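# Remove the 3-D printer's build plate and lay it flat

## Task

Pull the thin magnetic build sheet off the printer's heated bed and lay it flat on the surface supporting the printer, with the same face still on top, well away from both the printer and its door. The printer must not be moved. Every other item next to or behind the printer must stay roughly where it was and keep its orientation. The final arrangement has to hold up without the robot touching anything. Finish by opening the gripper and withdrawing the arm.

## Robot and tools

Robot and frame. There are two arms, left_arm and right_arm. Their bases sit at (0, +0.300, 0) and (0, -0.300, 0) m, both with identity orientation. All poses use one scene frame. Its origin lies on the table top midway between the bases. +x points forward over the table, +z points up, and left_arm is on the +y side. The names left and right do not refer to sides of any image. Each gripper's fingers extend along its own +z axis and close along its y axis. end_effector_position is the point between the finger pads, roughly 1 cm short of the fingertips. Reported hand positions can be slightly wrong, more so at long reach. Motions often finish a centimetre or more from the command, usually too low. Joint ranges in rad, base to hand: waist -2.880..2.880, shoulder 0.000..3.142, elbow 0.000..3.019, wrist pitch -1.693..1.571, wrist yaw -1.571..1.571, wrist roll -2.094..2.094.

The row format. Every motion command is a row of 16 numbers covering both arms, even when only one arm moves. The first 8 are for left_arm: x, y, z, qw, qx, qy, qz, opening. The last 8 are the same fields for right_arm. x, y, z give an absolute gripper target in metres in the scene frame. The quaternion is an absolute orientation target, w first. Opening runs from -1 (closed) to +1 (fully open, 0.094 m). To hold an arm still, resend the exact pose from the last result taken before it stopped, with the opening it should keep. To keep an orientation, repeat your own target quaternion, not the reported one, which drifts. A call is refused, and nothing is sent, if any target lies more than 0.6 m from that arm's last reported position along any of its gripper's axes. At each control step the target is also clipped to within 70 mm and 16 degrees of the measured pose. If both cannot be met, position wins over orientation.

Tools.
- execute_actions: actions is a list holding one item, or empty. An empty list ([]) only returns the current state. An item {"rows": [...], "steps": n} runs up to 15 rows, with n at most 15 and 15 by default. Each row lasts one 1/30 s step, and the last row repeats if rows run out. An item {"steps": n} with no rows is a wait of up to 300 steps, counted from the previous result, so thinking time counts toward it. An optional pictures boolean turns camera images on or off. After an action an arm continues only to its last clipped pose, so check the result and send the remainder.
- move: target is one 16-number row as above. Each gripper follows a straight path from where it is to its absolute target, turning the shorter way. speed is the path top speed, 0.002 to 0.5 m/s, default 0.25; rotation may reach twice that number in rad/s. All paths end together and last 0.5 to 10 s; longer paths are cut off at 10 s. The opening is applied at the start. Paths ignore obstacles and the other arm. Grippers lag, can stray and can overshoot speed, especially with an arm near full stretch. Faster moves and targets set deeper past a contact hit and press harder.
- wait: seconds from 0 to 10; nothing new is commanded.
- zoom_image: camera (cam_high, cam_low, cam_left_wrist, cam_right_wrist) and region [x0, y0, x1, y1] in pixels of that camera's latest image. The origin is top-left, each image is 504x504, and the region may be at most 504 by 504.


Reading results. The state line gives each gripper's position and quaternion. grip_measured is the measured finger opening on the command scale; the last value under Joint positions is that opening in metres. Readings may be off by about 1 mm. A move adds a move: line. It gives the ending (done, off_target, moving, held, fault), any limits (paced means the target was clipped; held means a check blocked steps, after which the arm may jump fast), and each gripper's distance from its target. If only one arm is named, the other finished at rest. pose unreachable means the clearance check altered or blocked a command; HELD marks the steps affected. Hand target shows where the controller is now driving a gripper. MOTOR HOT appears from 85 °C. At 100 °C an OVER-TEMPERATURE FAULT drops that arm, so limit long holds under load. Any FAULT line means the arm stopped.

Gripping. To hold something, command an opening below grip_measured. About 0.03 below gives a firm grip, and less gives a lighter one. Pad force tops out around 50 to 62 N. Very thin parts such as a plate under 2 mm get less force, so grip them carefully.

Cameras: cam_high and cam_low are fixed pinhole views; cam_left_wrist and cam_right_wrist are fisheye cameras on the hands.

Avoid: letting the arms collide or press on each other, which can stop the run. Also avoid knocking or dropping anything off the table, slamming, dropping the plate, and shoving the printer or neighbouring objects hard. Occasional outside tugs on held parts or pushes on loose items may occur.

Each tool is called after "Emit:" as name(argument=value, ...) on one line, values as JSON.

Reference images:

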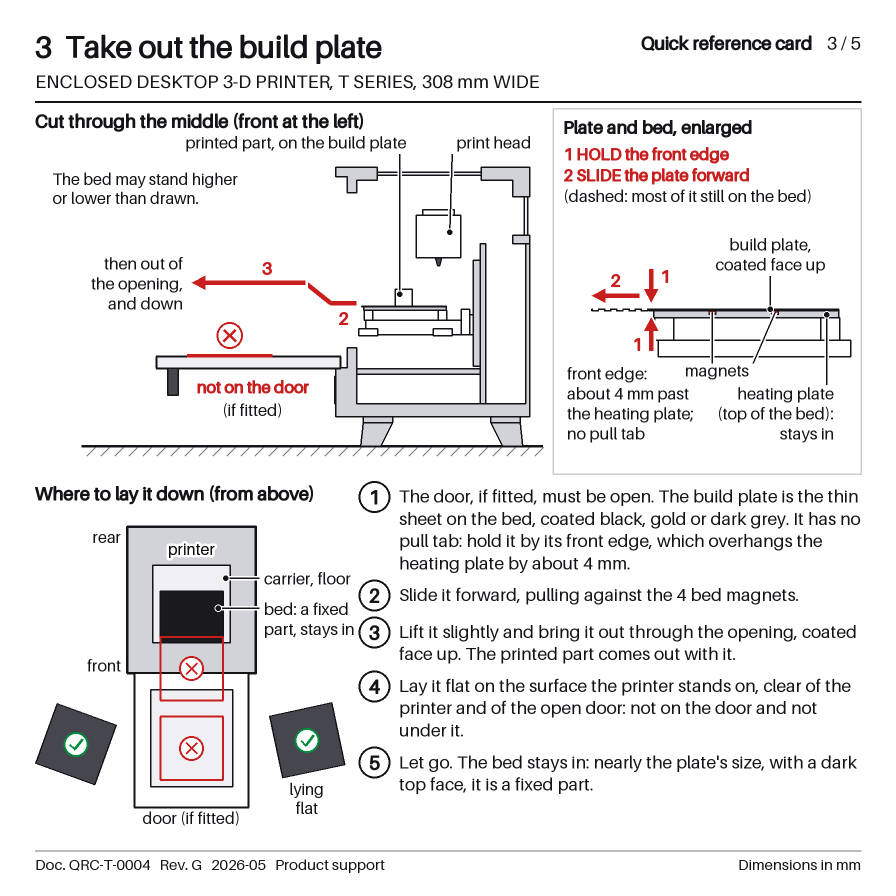

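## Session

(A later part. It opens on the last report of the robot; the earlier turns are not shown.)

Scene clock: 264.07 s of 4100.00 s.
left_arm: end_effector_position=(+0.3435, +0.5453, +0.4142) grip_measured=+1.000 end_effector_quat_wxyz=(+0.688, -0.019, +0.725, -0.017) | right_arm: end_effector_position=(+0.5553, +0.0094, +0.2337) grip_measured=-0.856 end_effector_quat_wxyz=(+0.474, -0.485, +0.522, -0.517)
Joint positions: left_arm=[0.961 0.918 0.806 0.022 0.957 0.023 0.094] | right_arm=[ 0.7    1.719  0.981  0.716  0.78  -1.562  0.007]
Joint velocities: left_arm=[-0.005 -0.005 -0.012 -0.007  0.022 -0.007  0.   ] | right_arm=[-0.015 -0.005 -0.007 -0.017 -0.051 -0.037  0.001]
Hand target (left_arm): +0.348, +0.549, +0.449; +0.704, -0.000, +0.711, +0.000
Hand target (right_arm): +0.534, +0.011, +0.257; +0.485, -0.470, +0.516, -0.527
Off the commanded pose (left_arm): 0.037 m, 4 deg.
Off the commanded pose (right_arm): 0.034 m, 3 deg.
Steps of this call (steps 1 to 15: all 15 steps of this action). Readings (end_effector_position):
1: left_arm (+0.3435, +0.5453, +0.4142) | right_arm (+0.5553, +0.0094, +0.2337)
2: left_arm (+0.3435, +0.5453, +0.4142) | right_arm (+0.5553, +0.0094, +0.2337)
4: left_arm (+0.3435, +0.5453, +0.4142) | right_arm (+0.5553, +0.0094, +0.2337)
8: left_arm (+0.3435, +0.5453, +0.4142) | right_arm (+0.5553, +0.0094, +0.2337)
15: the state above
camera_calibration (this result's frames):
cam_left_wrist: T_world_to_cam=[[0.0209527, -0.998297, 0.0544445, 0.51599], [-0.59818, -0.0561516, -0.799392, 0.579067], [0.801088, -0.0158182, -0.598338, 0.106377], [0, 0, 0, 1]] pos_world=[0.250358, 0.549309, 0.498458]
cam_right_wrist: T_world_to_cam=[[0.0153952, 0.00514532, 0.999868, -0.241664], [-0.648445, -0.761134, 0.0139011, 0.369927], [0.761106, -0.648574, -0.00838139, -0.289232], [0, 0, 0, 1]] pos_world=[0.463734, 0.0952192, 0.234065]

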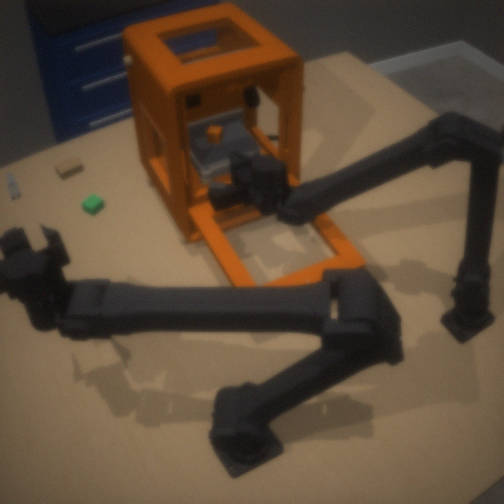

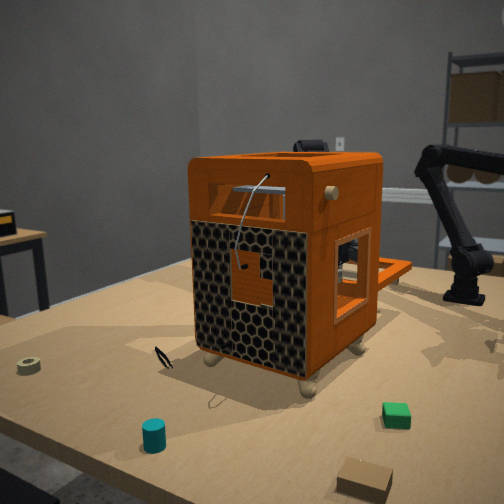

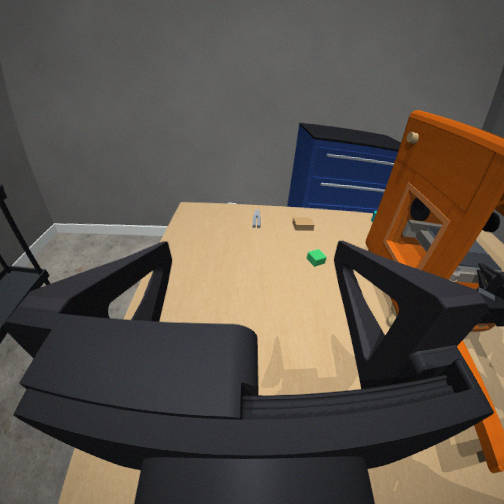

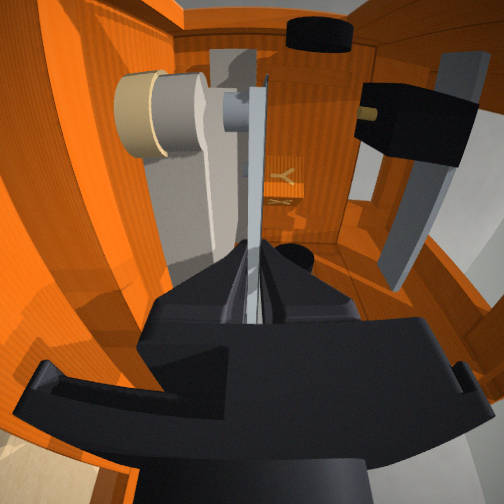

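Emit:
execute_actions(actions=[{"rows":[[0.35,0.55,0.45,0.704,0,0.711,0,1,0.538,0.011,0.250,0.478,-0.478,0.521,-0.521,-0.86]],"steps":15}], pictures=false)

Emit:
execute_actions(actions=[{"rows":[[0.35,0.55,0.45,0.704,0,0.711,0,1,0.538,0.011,0.250,0.478,-0.478,0.521,-0.521,-0.86]],"steps":15}])

Scene clock: 267.53 s of 4100.00 s.
left_arm: end_effector_position=(+0.3435, +0.5453, +0.4142) grip_measured=+1.000 end_effector_quat_wxyz=(+0.688, -0.019, +0.725, -0.017) | right_arm: end_effector_position=(+0.5553, +0.0096, +0.2334) grip_measured=-0.856 end_effector_quat_wxyz=(+0.474, -0.486, +0.522, -0.517)
Joint positions: left_arm=[0.961 0.918 0.806 0.022 0.957 0.023 0.094] | right_arm=[ 0.7    1.719  0.981  0.715  0.779 -1.562  0.007]
Joint velocities: left_arm=[-0.015 -0.005 -0.017 -0.012  0.066  0.022  0.   ] | right_arm=[ 0.005 -0.005  0.007 -0.012  0.007  0.037  0.   ]
Hand target (left_arm): +0.348, +0.549, +0.449; +0.704, -0.000, +0.711, +0.000
Hand target (right_arm): +0.539, +0.011, +0.249; +0.478, -0.478, +0.521, -0.521
Off the commanded pose (left_arm): 0.037 m, 4 deg.
Off the commanded pose (right_arm): 0.024 m, 1 deg.
Steps of this call (steps 1 to 89: nothing new was sent; steps 90 to 104: all 15 steps of this action). Readings (end_effector_position):
90: left_arm (+0.3435, +0.5453, +0.4142) | right_arm (+0.5553, +0.0096, +0.2336)
91: left_arm (+0.3435, +0.5453, +0.4142) | right_arm (+0.5553, +0.0096, +0.2334)
93: left_arm (+0.3435, +0.5453, +0.4142) | right_arm (+0.5553, +0.0096, +0.2334)
97: left_arm (+0.3435, +0.5453, +0.4142) | right_arm (+0.5553, +0.0096, +0.2334)
104: the state above

Scene clock: 268.03 s of 4100.00 s.
left_arm: end_effector_position=(+0.3435, +0.5453, +0.4142) grip_measured=+1.000 end_effector_quat_wxyz=(+0.688, -0.019, +0.725, -0.017) | right_arm: end_effector_position=(+0.5553, +0.0096, +0.2334) grip_measured=-0.856 end_effector_quat_wxyz=(+0.474, -0.486, +0.522, -0.517)
Joint positions: left_arm=[0.961 0.918 0.806 0.022 0.957 0.023 0.094] | right_arm=[ 0.7    1.719  0.981  0.715  0.779 -1.562  0.007]
Joint velocities: left_arm=[-0.015  0.015 -0.007  0.002  0.066  0.007  0.   ] | right_arm=[-0.005  0.005  0.007 -0.012 -0.007 -0.022  0.001]
Hand target (left_arm): +0.348, +0.549, +0.449; +0.704, -0.000, +0.711, +0.000
Hand target (right_arm): +0.539, +0.011, +0.249; +0.478, -0.478, +0.521, -0.521
Off the commanded pose (left_arm): 0.037 m, 4 deg.
Off the commanded pose (right_arm): 0.024 m, 1 deg.
Steps of this call (steps 1 to 15: all 15 steps of this action). Readings (end_effector_position):
1: left_arm (+0.3435, +0.5453, +0.4142) | right_arm (+0.5553, +0.0096, +0.2334)
2: left_arm (+0.3435, +0.5453, +0.4142) | right_arm (+0.5553, +0.0096, +0.2334)
4: left_arm (+0.3435, +0.5453, +0.4142) | right_arm (+0.5553, +0.0096, +0.2334)
8: left_arm (+0.3435, +0.5453, +0.4142) | right_arm (+0.5553, +0.0096, +0.2334)
15: the state above
camera_calibration (this result's frames):
cam_left_wrist: T_world_to_cam=[[0.0209527, -0.998297, 0.0544445, 0.51599], [-0.59818, -0.0561516, -0.799392, 0.579067], [0.801088, -0.0158182, -0.598338, 0.106377], [0, 0, 0, 1]] pos_world=[0.250358, 0.549309, 0.498458]
cam_right_wrist: T_world_to_cam=[[0.0165748, 0.00612739, 0.999844, -0.24202], [-0.647266, -0.762109, 0.0154004, 0.369141], [0.762084, -0.64742, -0.00866574, -0.289568], [0, 0, 0, 1]] pos_world=[0.463619, 0.0953368, 0.233788]

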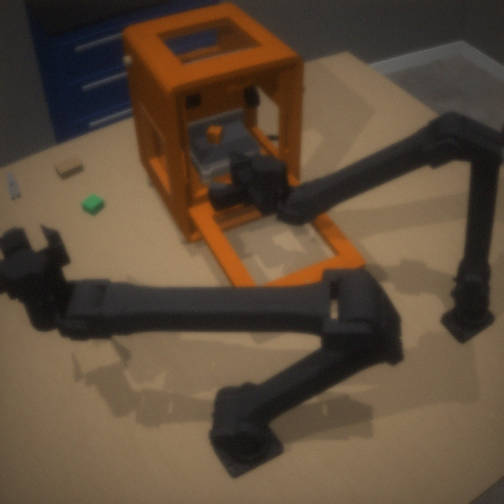

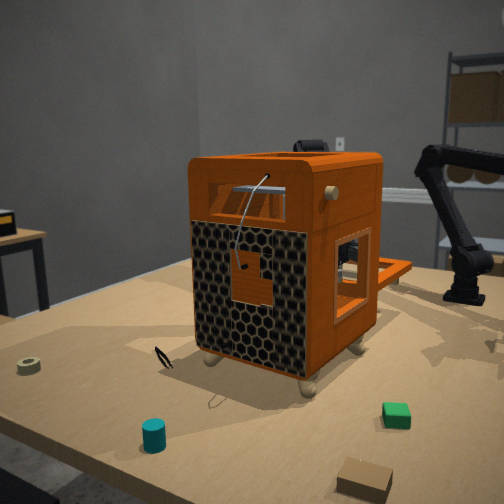

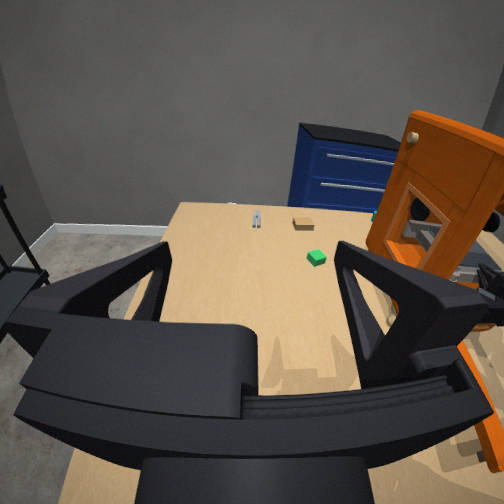

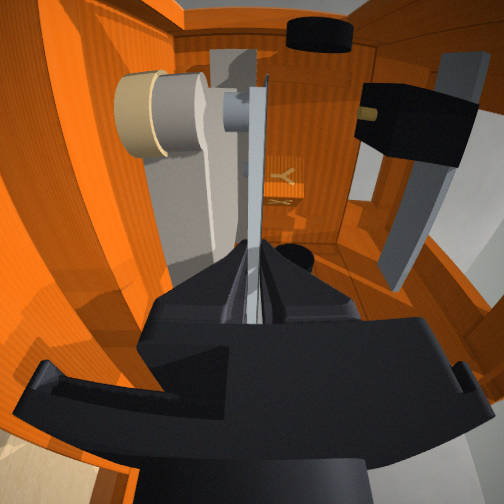

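Emit:
move(target=[0.35,0.55,0.45,0.704,0,0.711,0,1, 0.515,0.013,0.257,0.478,-0.478,0.521,-0.521,-0.75], speed=0.03)

Emit:
move(target=[0.35,0.55,0.45,0.704,0,0.711,0,1, 0.552,0.013,0.265,0.478,-0.478,0.521,-0.521,-0.75], speed=0.015)

Scene clock: 273.43 s of 4100.00 s.
left_arm: end_effector_position=(+0.3435, +0.5453, +0.4142) grip_measured=+1.000 end_effector_quat_wxyz=(+0.688, -0.019, +0.725, -0.017) | right_arm: end_effector_position=(+0.5193, +0.0085, +0.2473) grip_measured=-0.752 end_effector_quat_wxyz=(+0.474, -0.478, +0.525, -0.521)
Joint positions: left_arm=[0.961 0.918 0.806 0.022 0.957 0.023 0.094] | right_arm=[ 0.751  1.641  0.915  0.715  0.844 -1.562  0.012]
Joint velocities: left_arm=[-0.005 -0.005  0.012  0.012  0.022 -0.022  0.   ] | right_arm=[-0.005 -0.005  0.007 -0.007  0.007  0.007 -0.   ]
Hand target (left_arm): +0.348, +0.549, +0.449; +0.704, -0.000, +0.711, +0.000
Hand target (right_arm): +0.515, +0.013, +0.257; +0.478, -0.478, +0.520, -0.521
Off the commanded pose (left_arm): 0.037 m, 4 deg.
Off the commanded pose (right_arm): 0.012 m, 1 deg.
After step 90, 0.50 s passed at rest.
move: off_target (left_arm, right_arm)
camera_calibration (this result's frames):
cam_left_wrist: T_world_to_cam=[[0.0209527, -0.998297, 0.0544445, 0.51599], [-0.59818, -0.0561516, -0.799392, 0.579067], [0.801088, -0.0158182, -0.598338, 0.106377], [0, 0, 0, 1]] pos_world=[0.250358, 0.549309, 0.498458]
cam_right_wrist: T_world_to_cam=[[0.00759577, -0.000544581, 0.999971, -0.250616], [-0.658616, -0.752465, 0.00459306, 0.35326], [0.752441, -0.658632, -0.00607422, -0.258292], [0, 0, 0, 1]] pos_world=[0.428916, 0.0955592, 0.247417]

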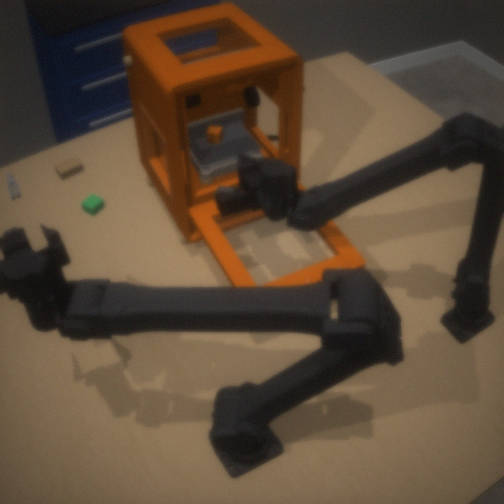

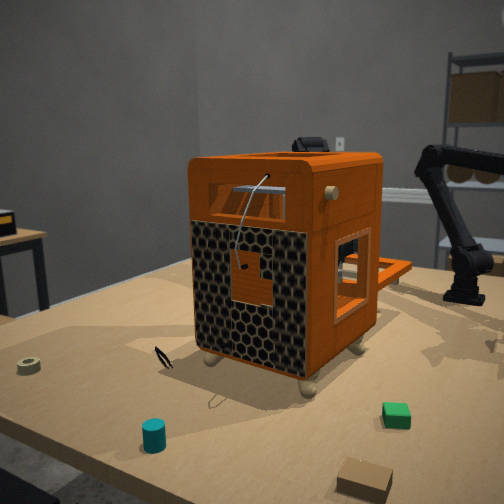

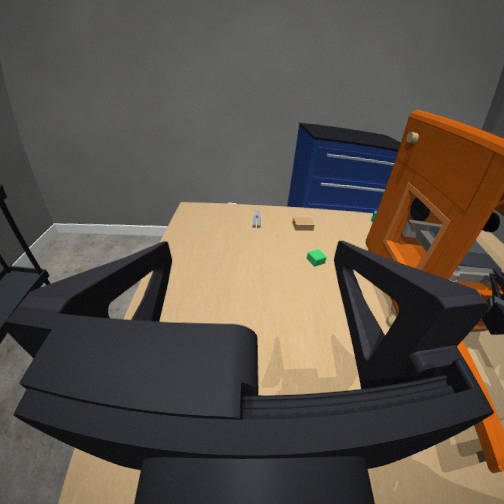

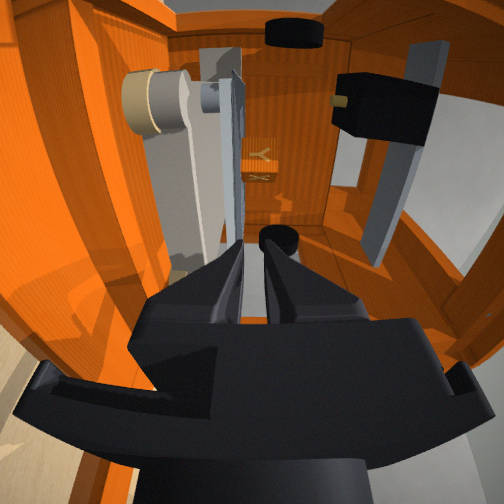

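Scene clock: 276.17 s of 4100.00 s.
left_arm: end_effector_position=(+0.3435, +0.5453, +0.4142) grip_measured=+1.000 end_effector_quat_wxyz=(+0.688, -0.019, +0.725, -0.017) | right_arm: end_effector_position=(+0.5371, +0.0095, +0.2476) grip_measured=-0.752 end_effector_quat_wxyz=(+0.471, -0.489, +0.521, -0.517)
Joint positions: left_arm=[0.961 0.918 0.806 0.022 0.957 0.023 0.094] | right_arm=[ 0.724  1.659  0.954  0.674  0.801 -1.562  0.012]
Joint velocities: left_arm=[ 0.005 -0.015 -0.012 -0.012 -0.051  0.051  0.   ] | right_arm=[ 0.005  0.005 -0.007  0.002 -0.037  0.007  0.   ]
Hand target (left_arm): +0.348, +0.549, +0.449; +0.704, -0.000, +0.711, +0.000
Hand target (right_arm): +0.551, +0.013, +0.265; +0.478, -0.478, +0.521, -0.521
Off the commanded pose (left_arm): 0.037 m, 4 deg.
Off the commanded pose (right_arm): 0.023 m, 2 deg.
move: off_target (left_arm, right_arm)
camera_calibration (this result's frames):
cam_left_wrist: T_world_to_cam=[[0.0209527, -0.998297, 0.0544445, 0.51599], [-0.59818, -0.0561516, -0.799392, 0.579067], [0.801088, -0.0158182, -0.598338, 0.106377], [0, 0, 0, 1]] pos_world=[0.250358, 0.549309, 0.498458]
cam_right_wrist: T_world_to_cam=[[0.0230862, 0.0125978, 0.999654, -0.259431], [-0.646548, -0.762479, 0.0245404, 0.354363], [0.762524, -0.646891, -0.00945766, -0.2757], [0, 0, 0, 1]] pos_world=[0.44533, 0.0951145, 0.248037]

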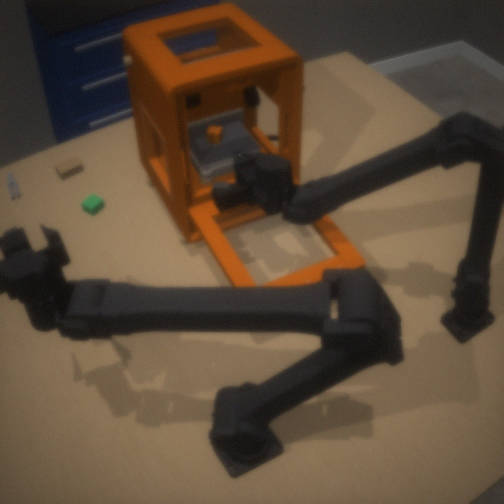

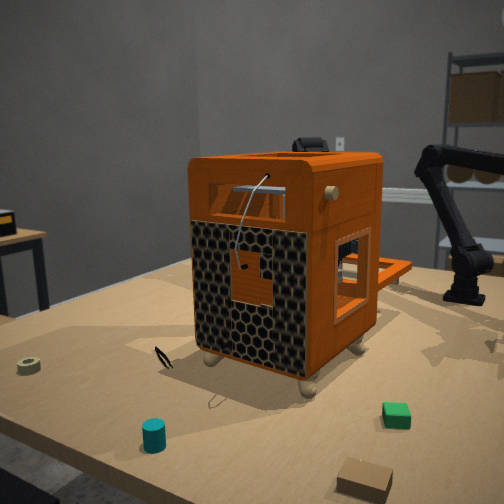

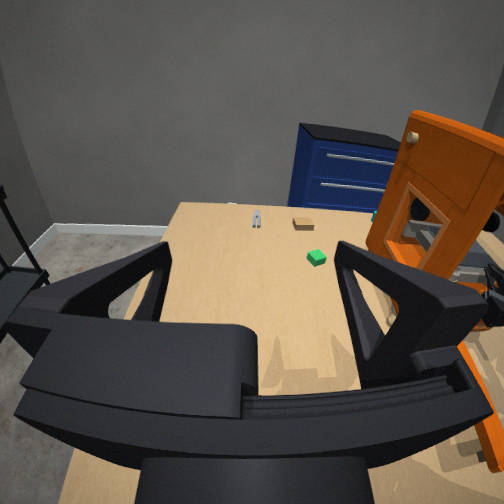

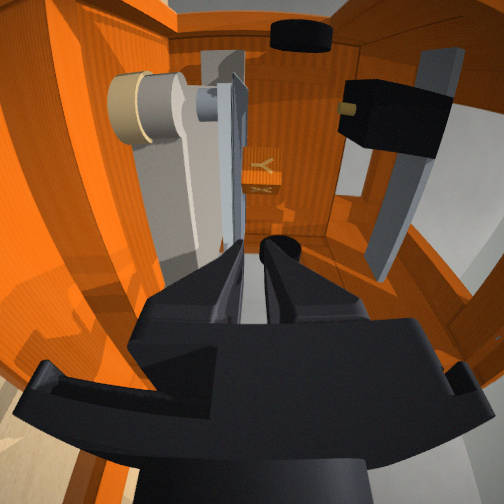

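Emit:
move(target=[0.35,0.55,0.45,0.704,0,0.711,0,1, 0.572,0.012,0.269,0.478,-0.478,0.521,-0.521,-0.4], speed=0.01)

Emit:
zoom_image(camera="cam_right_wrist", region=[170, 160, 330, 340])

Scene clock: 283.70 s of 4100.00 s.
left_arm: end_effector_position=(+0.3435, +0.5453, +0.4142) grip_measured=+1.000 end_effector_quat_wxyz=(+0.688, -0.019, +0.725, -0.017) | right_arm: end_effector_position=(+0.5543, +0.0094, +0.2437) grip_measured=-0.402 end_effector_quat_wxyz=(+0.466, -0.496, +0.521, -0.515)
Joint positions: left_arm=[0.961 0.918 0.806 0.022 0.957 0.023 0.094] | right_arm=[ 0.7    1.688  0.991  0.649  0.775 -1.562  0.028]
Joint velocities: left_arm=[ 0.005 -0.024 -0.017  0.002  0.081 -0.066  0.   ] | right_arm=[-0.005  0.005 -0.007  0.002  0.022  0.022  0.001]
Hand target (left_arm): +0.348, +0.549, +0.449; +0.704, -0.000, +0.711, +0.000
Hand target (right_arm): +0.570, +0.011, +0.269; +0.478, -0.478, +0.521, -0.521
Off the commanded pose (left_arm): 0.037 m, 4 deg.
Off the commanded pose (right_arm): 0.031 m, 3 deg.
After step 90, 0.20 s passed at rest.
move: off_target (left_arm, right_arm)
camera_calibration (this result's frames):
cam_left_wrist: T_world_to_cam=[[0.0209527, -0.998297, 0.0544445, 0.51599], [-0.59818, -0.0561516, -0.799392, 0.579067], [0.801088, -0.0158182, -0.598338, 0.106377], [0, 0, 0, 1]] pos_world=[0.250358, 0.549309, 0.498458]
cam_right_wrist: T_world_to_cam=[[0.0358451, 0.0223445, 0.999108, -0.262965], [-0.644111, -0.763876, 0.0401925, 0.360359], [0.764092, -0.644977, -0.0129889, -0.288992], [0, 0, 0, 1]] pos_world=[0.462353, 0.0947526, 0.244493]

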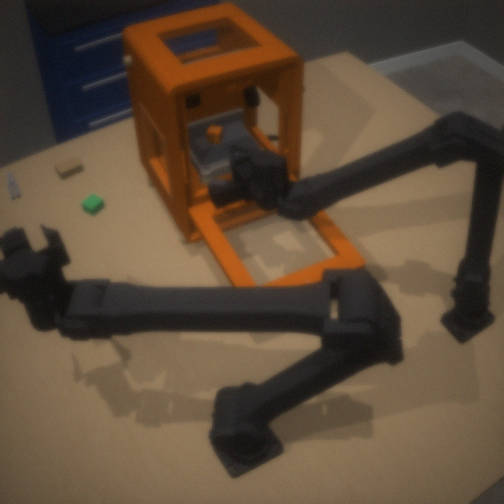

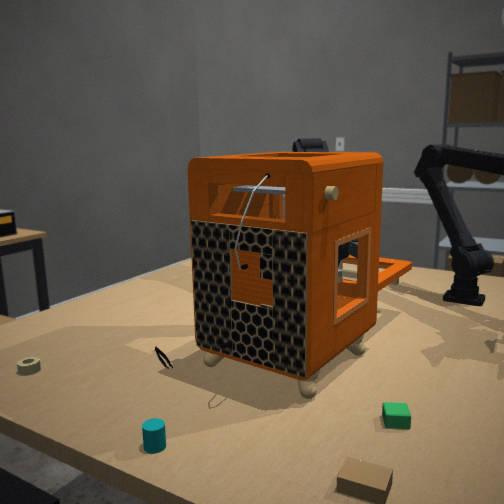

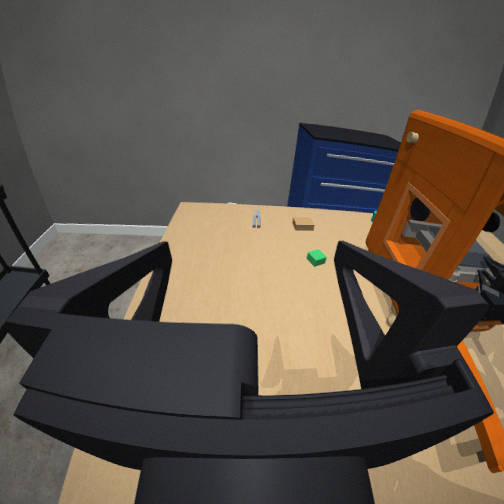

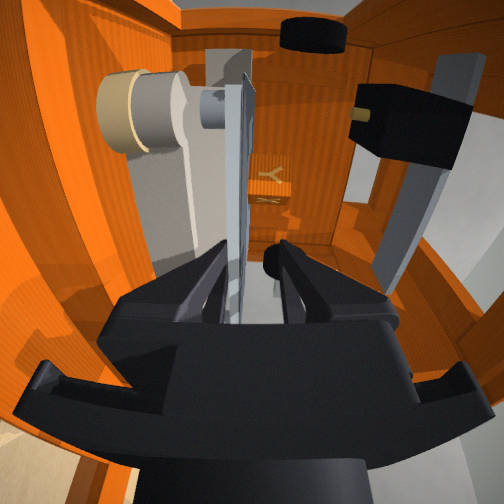

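Region (170, 160, 330, 340) of cam_right_wrist's 504x504 image, scaled by 2.800, with more detail than that image has.

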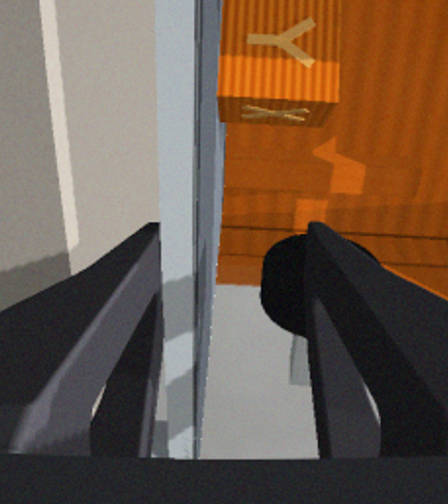

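Emit:
move(target=[0.35,0.55,0.45,0.704,0,0.711,0,1, 0.536,0.012,0.262,0.478,-0.478,0.521,-0.521,-0.4], speed=0.01)

Scene clock: 291.20 s of 4100.00 s.
left_arm: end_effector_position=(+0.3435, +0.5453, +0.4142) grip_measured=+1.000 end_effector_quat_wxyz=(+0.688, -0.019, +0.725, -0.017) | right_arm: end_effector_position=(+0.5410, +0.0067, +0.2455) grip_measured=-0.402 end_effector_quat_wxyz=(+0.463, -0.488, +0.525, -0.521)
Joint positions: left_arm=[0.961 0.918 0.806 0.022 0.957 0.023 0.094] | right_arm=[ 0.719  1.667  0.963  0.662  0.813 -1.562  0.028]
Joint velocities: left_arm=[ 0.005 -0.015 -0.002 -0.007  0.081  0.007  0.   ] | right_arm=[-0.005  0.005  0.012 -0.002 -0.051 -0.051  0.001]
Hand target (left_arm): +0.348, +0.549, +0.449; +0.704, -0.000, +0.711, +0.000
Hand target (right_arm): +0.536, +0.012, +0.262; +0.478, -0.478, +0.521, -0.521
Off the commanded pose (left_arm): 0.037 m, 4 deg.
Off the commanded pose (right_arm): 0.018 m, 2 deg.
After step 90, 0.60 s passed at rest.
move: off_target (left_arm, right_arm)
camera_calibration (this result's frames):
cam_left_wrist: T_world_to_cam=[[0.0209527, -0.998297, 0.0544445, 0.51599], [-0.59818, -0.0561516, -0.799392, 0.579067], [0.801088, -0.0158182, -0.598338, 0.106377], [0, 0, 0, 1]] pos_world=[0.250358, 0.549309, 0.498458]
cam_right_wrist: T_world_to_cam=[[0.0308005, 0.0192636, 0.99934, -0.261469], [-0.659312, -0.751063, 0.0347983, 0.35913], [0.751238, -0.659949, -0.0104324, -0.274051], [0, 0, 0, 1]] pos_world=[0.45071, 0.093906, 0.24594]

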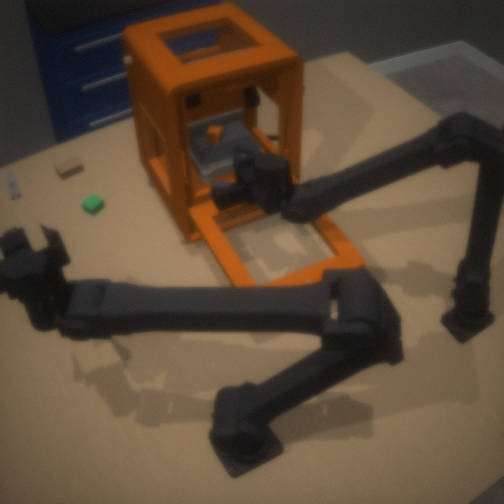

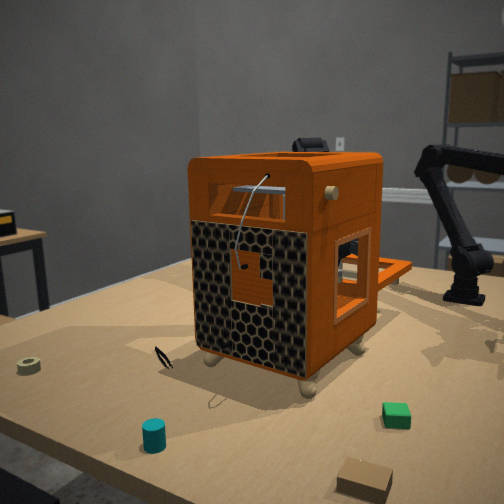

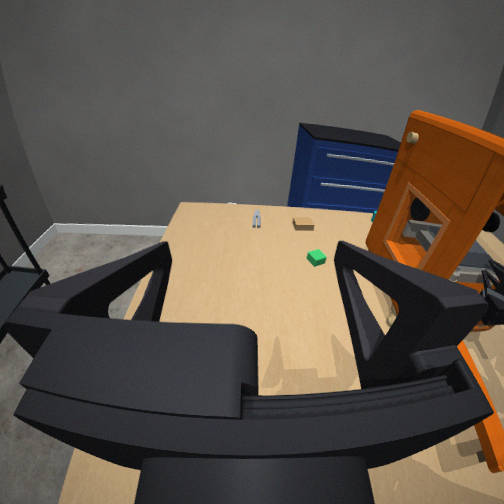

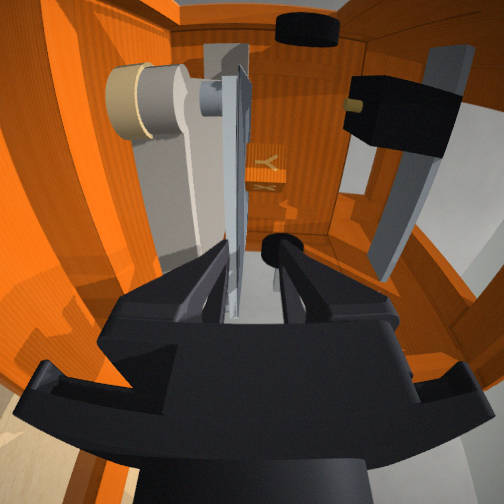

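Emit:
move(target=[0.35,0.55,0.45,0.704,0,0.711,0,1, 0.566,0.012,0.266,0.478,-0.478,0.521,-0.521,-0.55], speed=0.008)

Emit:
zoom_image(camera="cam_right_wrist", region=[170, 160, 330, 340])

Scene clock: 298.57 s of 4100.00 s.
left_arm: end_effector_position=(+0.3435, +0.5453, +0.4142) grip_measured=+1.000 end_effector_quat_wxyz=(+0.688, -0.019, +0.725, -0.017) | right_arm: end_effector_position=(+0.5434, +0.0081, +0.2428) grip_measured=-0.549 end_effector_quat_wxyz=(+0.466, -0.494, +0.521, -0.516)
Joint positions: left_arm=[0.961 0.918 0.806 0.022 0.957 0.023 0.094] | right_arm=[ 0.713  1.672  0.964  0.662  0.79  -1.562  0.021]
Joint velocities: left_arm=[-0.024  0.005 -0.012 -0.002 -0.051  0.007  0.   ] | right_arm=[-0.024 -0.005 -0.002 -0.007  0.022  0.007 -0.   ]
Hand target (left_arm): +0.348, +0.549, +0.449; +0.704, -0.000, +0.711, +0.000
Hand target (right_arm): +0.564, +0.011, +0.266; +0.478, -0.478, +0.521, -0.521
Off the commanded pose (left_arm): 0.037 m, 4 deg.
Off the commanded pose (right_arm): 0.033 m, 2 deg.
move: off_target (left_arm, right_arm)
camera_calibration (this result's frames):
cam_left_wrist: T_world_to_cam=[[0.0209527, -0.998297, 0.0544445, 0.51599], [-0.59818, -0.0561516, -0.799392, 0.579067], [0.801088, -0.0158182, -0.598338, 0.106377], [0, 0, 0, 1]] pos_world=[0.250358, 0.549309, 0.498458]
cam_right_wrist: T_world_to_cam=[[0.034269, 0.0218216, 0.999174, -0.260802], [-0.645909, -0.762428, 0.038804, 0.35374], [0.762645, -0.646705, -0.0120329, -0.28089], [0, 0, 0, 1]] pos_world=[0.451641, 0.0937398, 0.243481]

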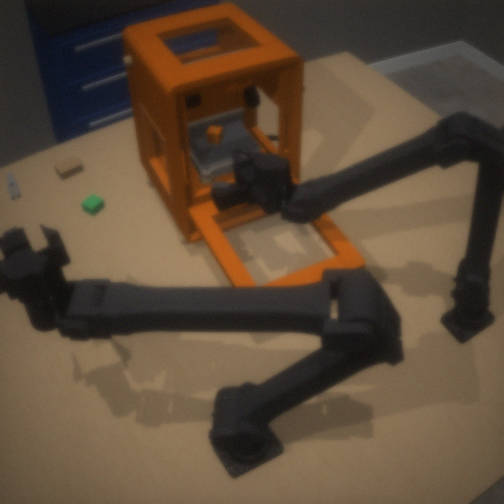

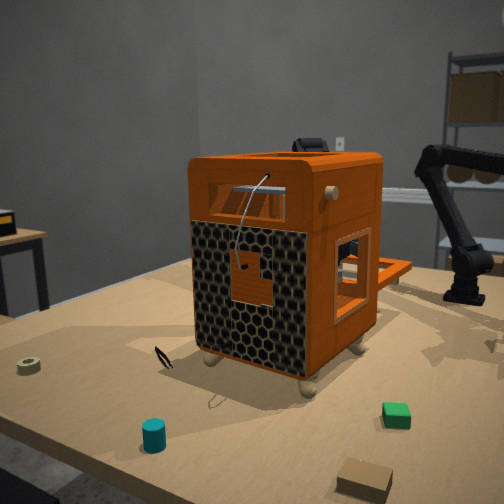

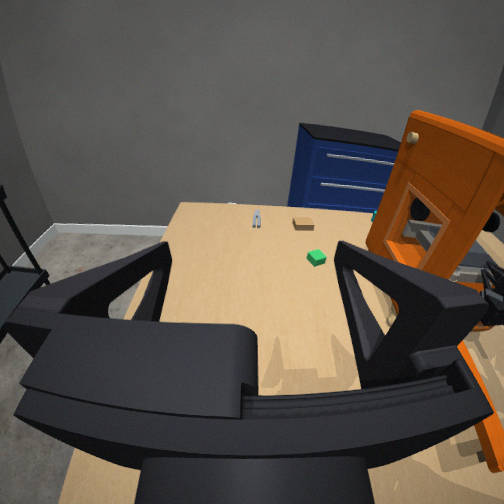

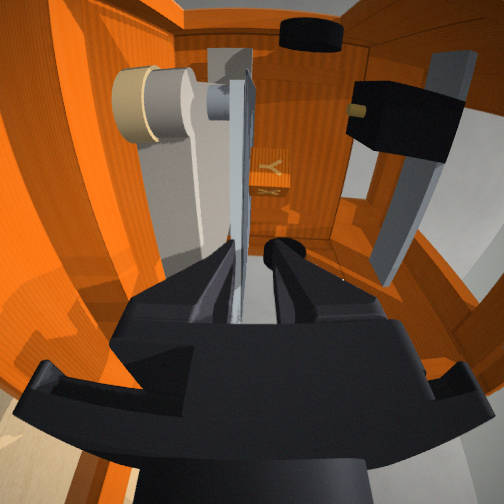

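Region (170, 160, 330, 340) of cam_right_wrist's 504x504 image, scaled by 2.800, with more detail than that image has.

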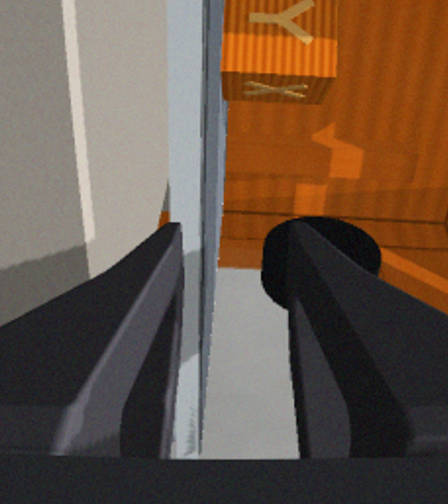

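Emit:
execute_actions(actions=[{"rows":[[0.35,0.55,0.45,0.704,0,0.711,0,1,0.57,0.012,0.264,0.478,-0.478,0.521,-0.521,-0.6],[0.35,0.55,0.45,0.704,0,0.711,0,1,0.57,0.012,0.264,0.478,-0.478,0.521,-0.521,-0.6],[0.35,0.55,0.45,0.704,0,0.711,0,1,0.57,0.012,0.264,0.478,-0.478,0.521,-0.521,-0.6],[0.35,0.55,0.45,0.704,0,0.711,0,1,0.57,0.012,0.264,0.478,-0.478,0.521,-0.521,-0.65],[0.35,0.55,0.45,0.704,0,0.711,0,1,0.57,0.012,0.264,0.478,-0.478,0.521,-0.521,-0.65],[0.35,0.55,0.45,0.704,0,0.711,0,1,0.57,0.012,0.264,0.478,-0.478,0.521,-0.521,-0.65],[0.35,0.55,0.45,0.704,0,0.711,0,1,0.57,0.012,0.262,0.478,-0.478,0.521,-0.521,-0.7]],"steps":15}])

Emit:
zoom_image(camera="cam_right_wrist", region=[170, 160, 330, 340])

Scene clock: 302.93 s of 4100.00 s.
left_arm: end_effector_position=(+0.3435, +0.5453, +0.4142) grip_measured=+1.000 end_effector_quat_wxyz=(+0.688, -0.019, +0.725, -0.017) | right_arm: end_effector_position=(+0.5440, +0.0085, +0.2402) grip_measured=-0.698 end_effector_quat_wxyz=(+0.465, -0.496, +0.521, -0.516)
Joint positions: left_arm=[0.961 0.918 0.806 0.022 0.957 0.023 0.094] | right_arm=[ 0.713  1.676  0.964  0.661  0.789 -1.562  0.014]
Joint velocities: left_arm=[-0.005 -0.005  0.007 -0.002 -0.037  0.007  0.   ] | right_arm=[-0.015  0.005 -0.012 -0.007 -0.022  0.022  0.   ]
Hand target (left_arm): +0.348, +0.549, +0.449; +0.704, -0.000, +0.711, +0.000
Hand target (right_arm): +0.568, +0.011, +0.262; +0.478, -0.478, +0.521, -0.521
Off the commanded pose (left_arm): 0.037 m, 4 deg.
Off the commanded pose (right_arm): 0.034 m, 3 deg.
Steps of this call (steps 1 to 90: nothing new was sent; then 0.87 s passed at rest; steps 91 to 105: all 15 steps of this action). Readings (end_effector_position):
91: left_arm (+0.3435, +0.5453, +0.4142) | right_arm (+0.5437, +0.0084, +0.2428)
92: left_arm (+0.3435, +0.5453, +0.4142) | right_arm (+0.5438, +0.0084, +0.2421)
94: left_arm (+0.3435, +0.5453, +0.4142) | right_arm (+0.5438, +0.0085, +0.2420)
98: left_arm (+0.3435, +0.5453, +0.4142) | right_arm (+0.5440, +0.0085, +0.2402)
105: the state above
camera_calibration (this result's frames):
cam_left_wrist: T_world_to_cam=[[0.0209527, -0.998297, 0.0544445, 0.51599], [-0.59818, -0.0561516, -0.799392, 0.579067], [0.801088, -0.0158182, -0.598338, 0.106377], [0, 0, 0, 1]] pos_world=[0.250358, 0.549309, 0.498458]
cam_right_wrist: T_world_to_cam=[[0.0377465, 0.0247991, 0.99898, -0.260102], [-0.645184, -0.762798, 0.0433143, 0.353039], [0.763094, -0.646161, -0.012793, -0.281188], [0, 0, 0, 1]] pos_world=[0.452166, 0.094055, 0.240947]

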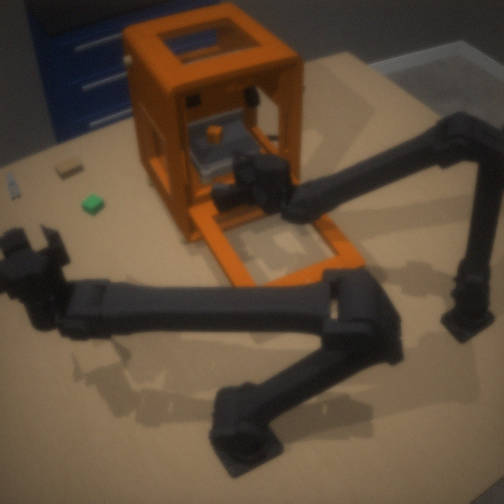

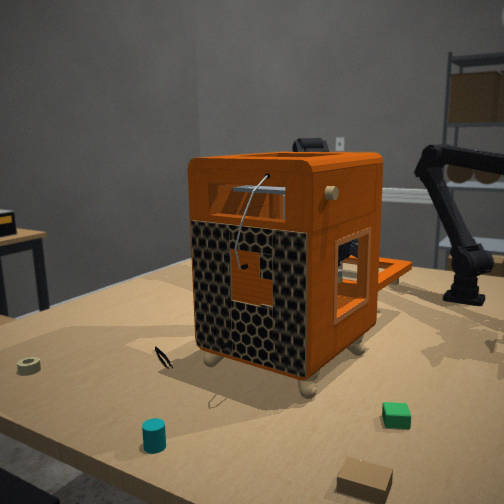

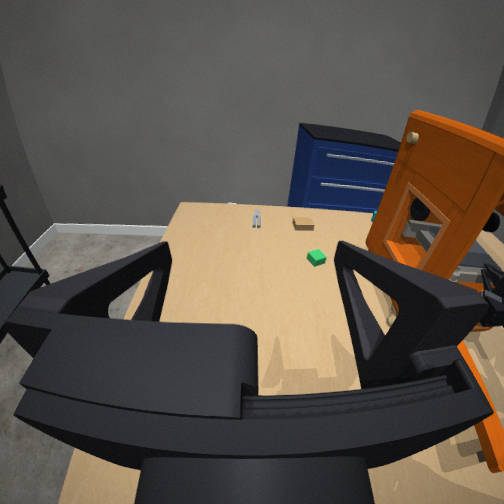

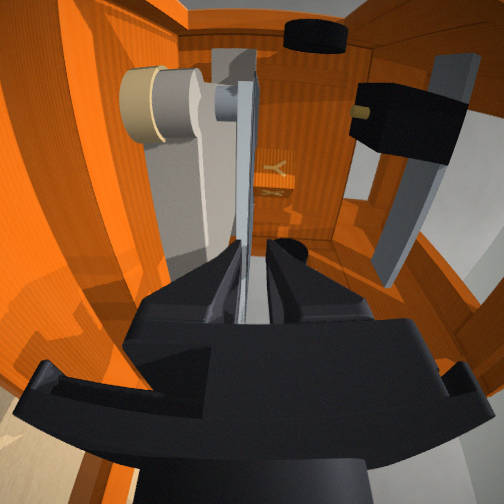

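Region (170, 160, 330, 340) of cam_right_wrist's 504x504 image, scaled by 2.800, with more detail than that image has.

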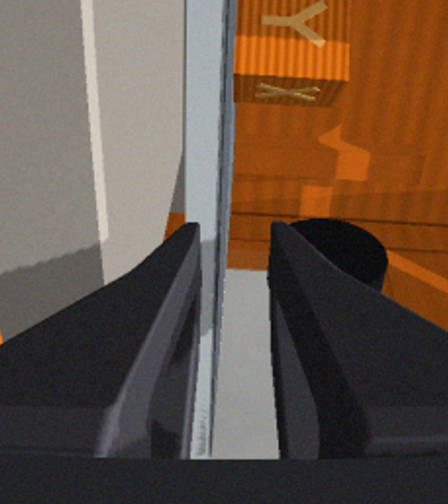

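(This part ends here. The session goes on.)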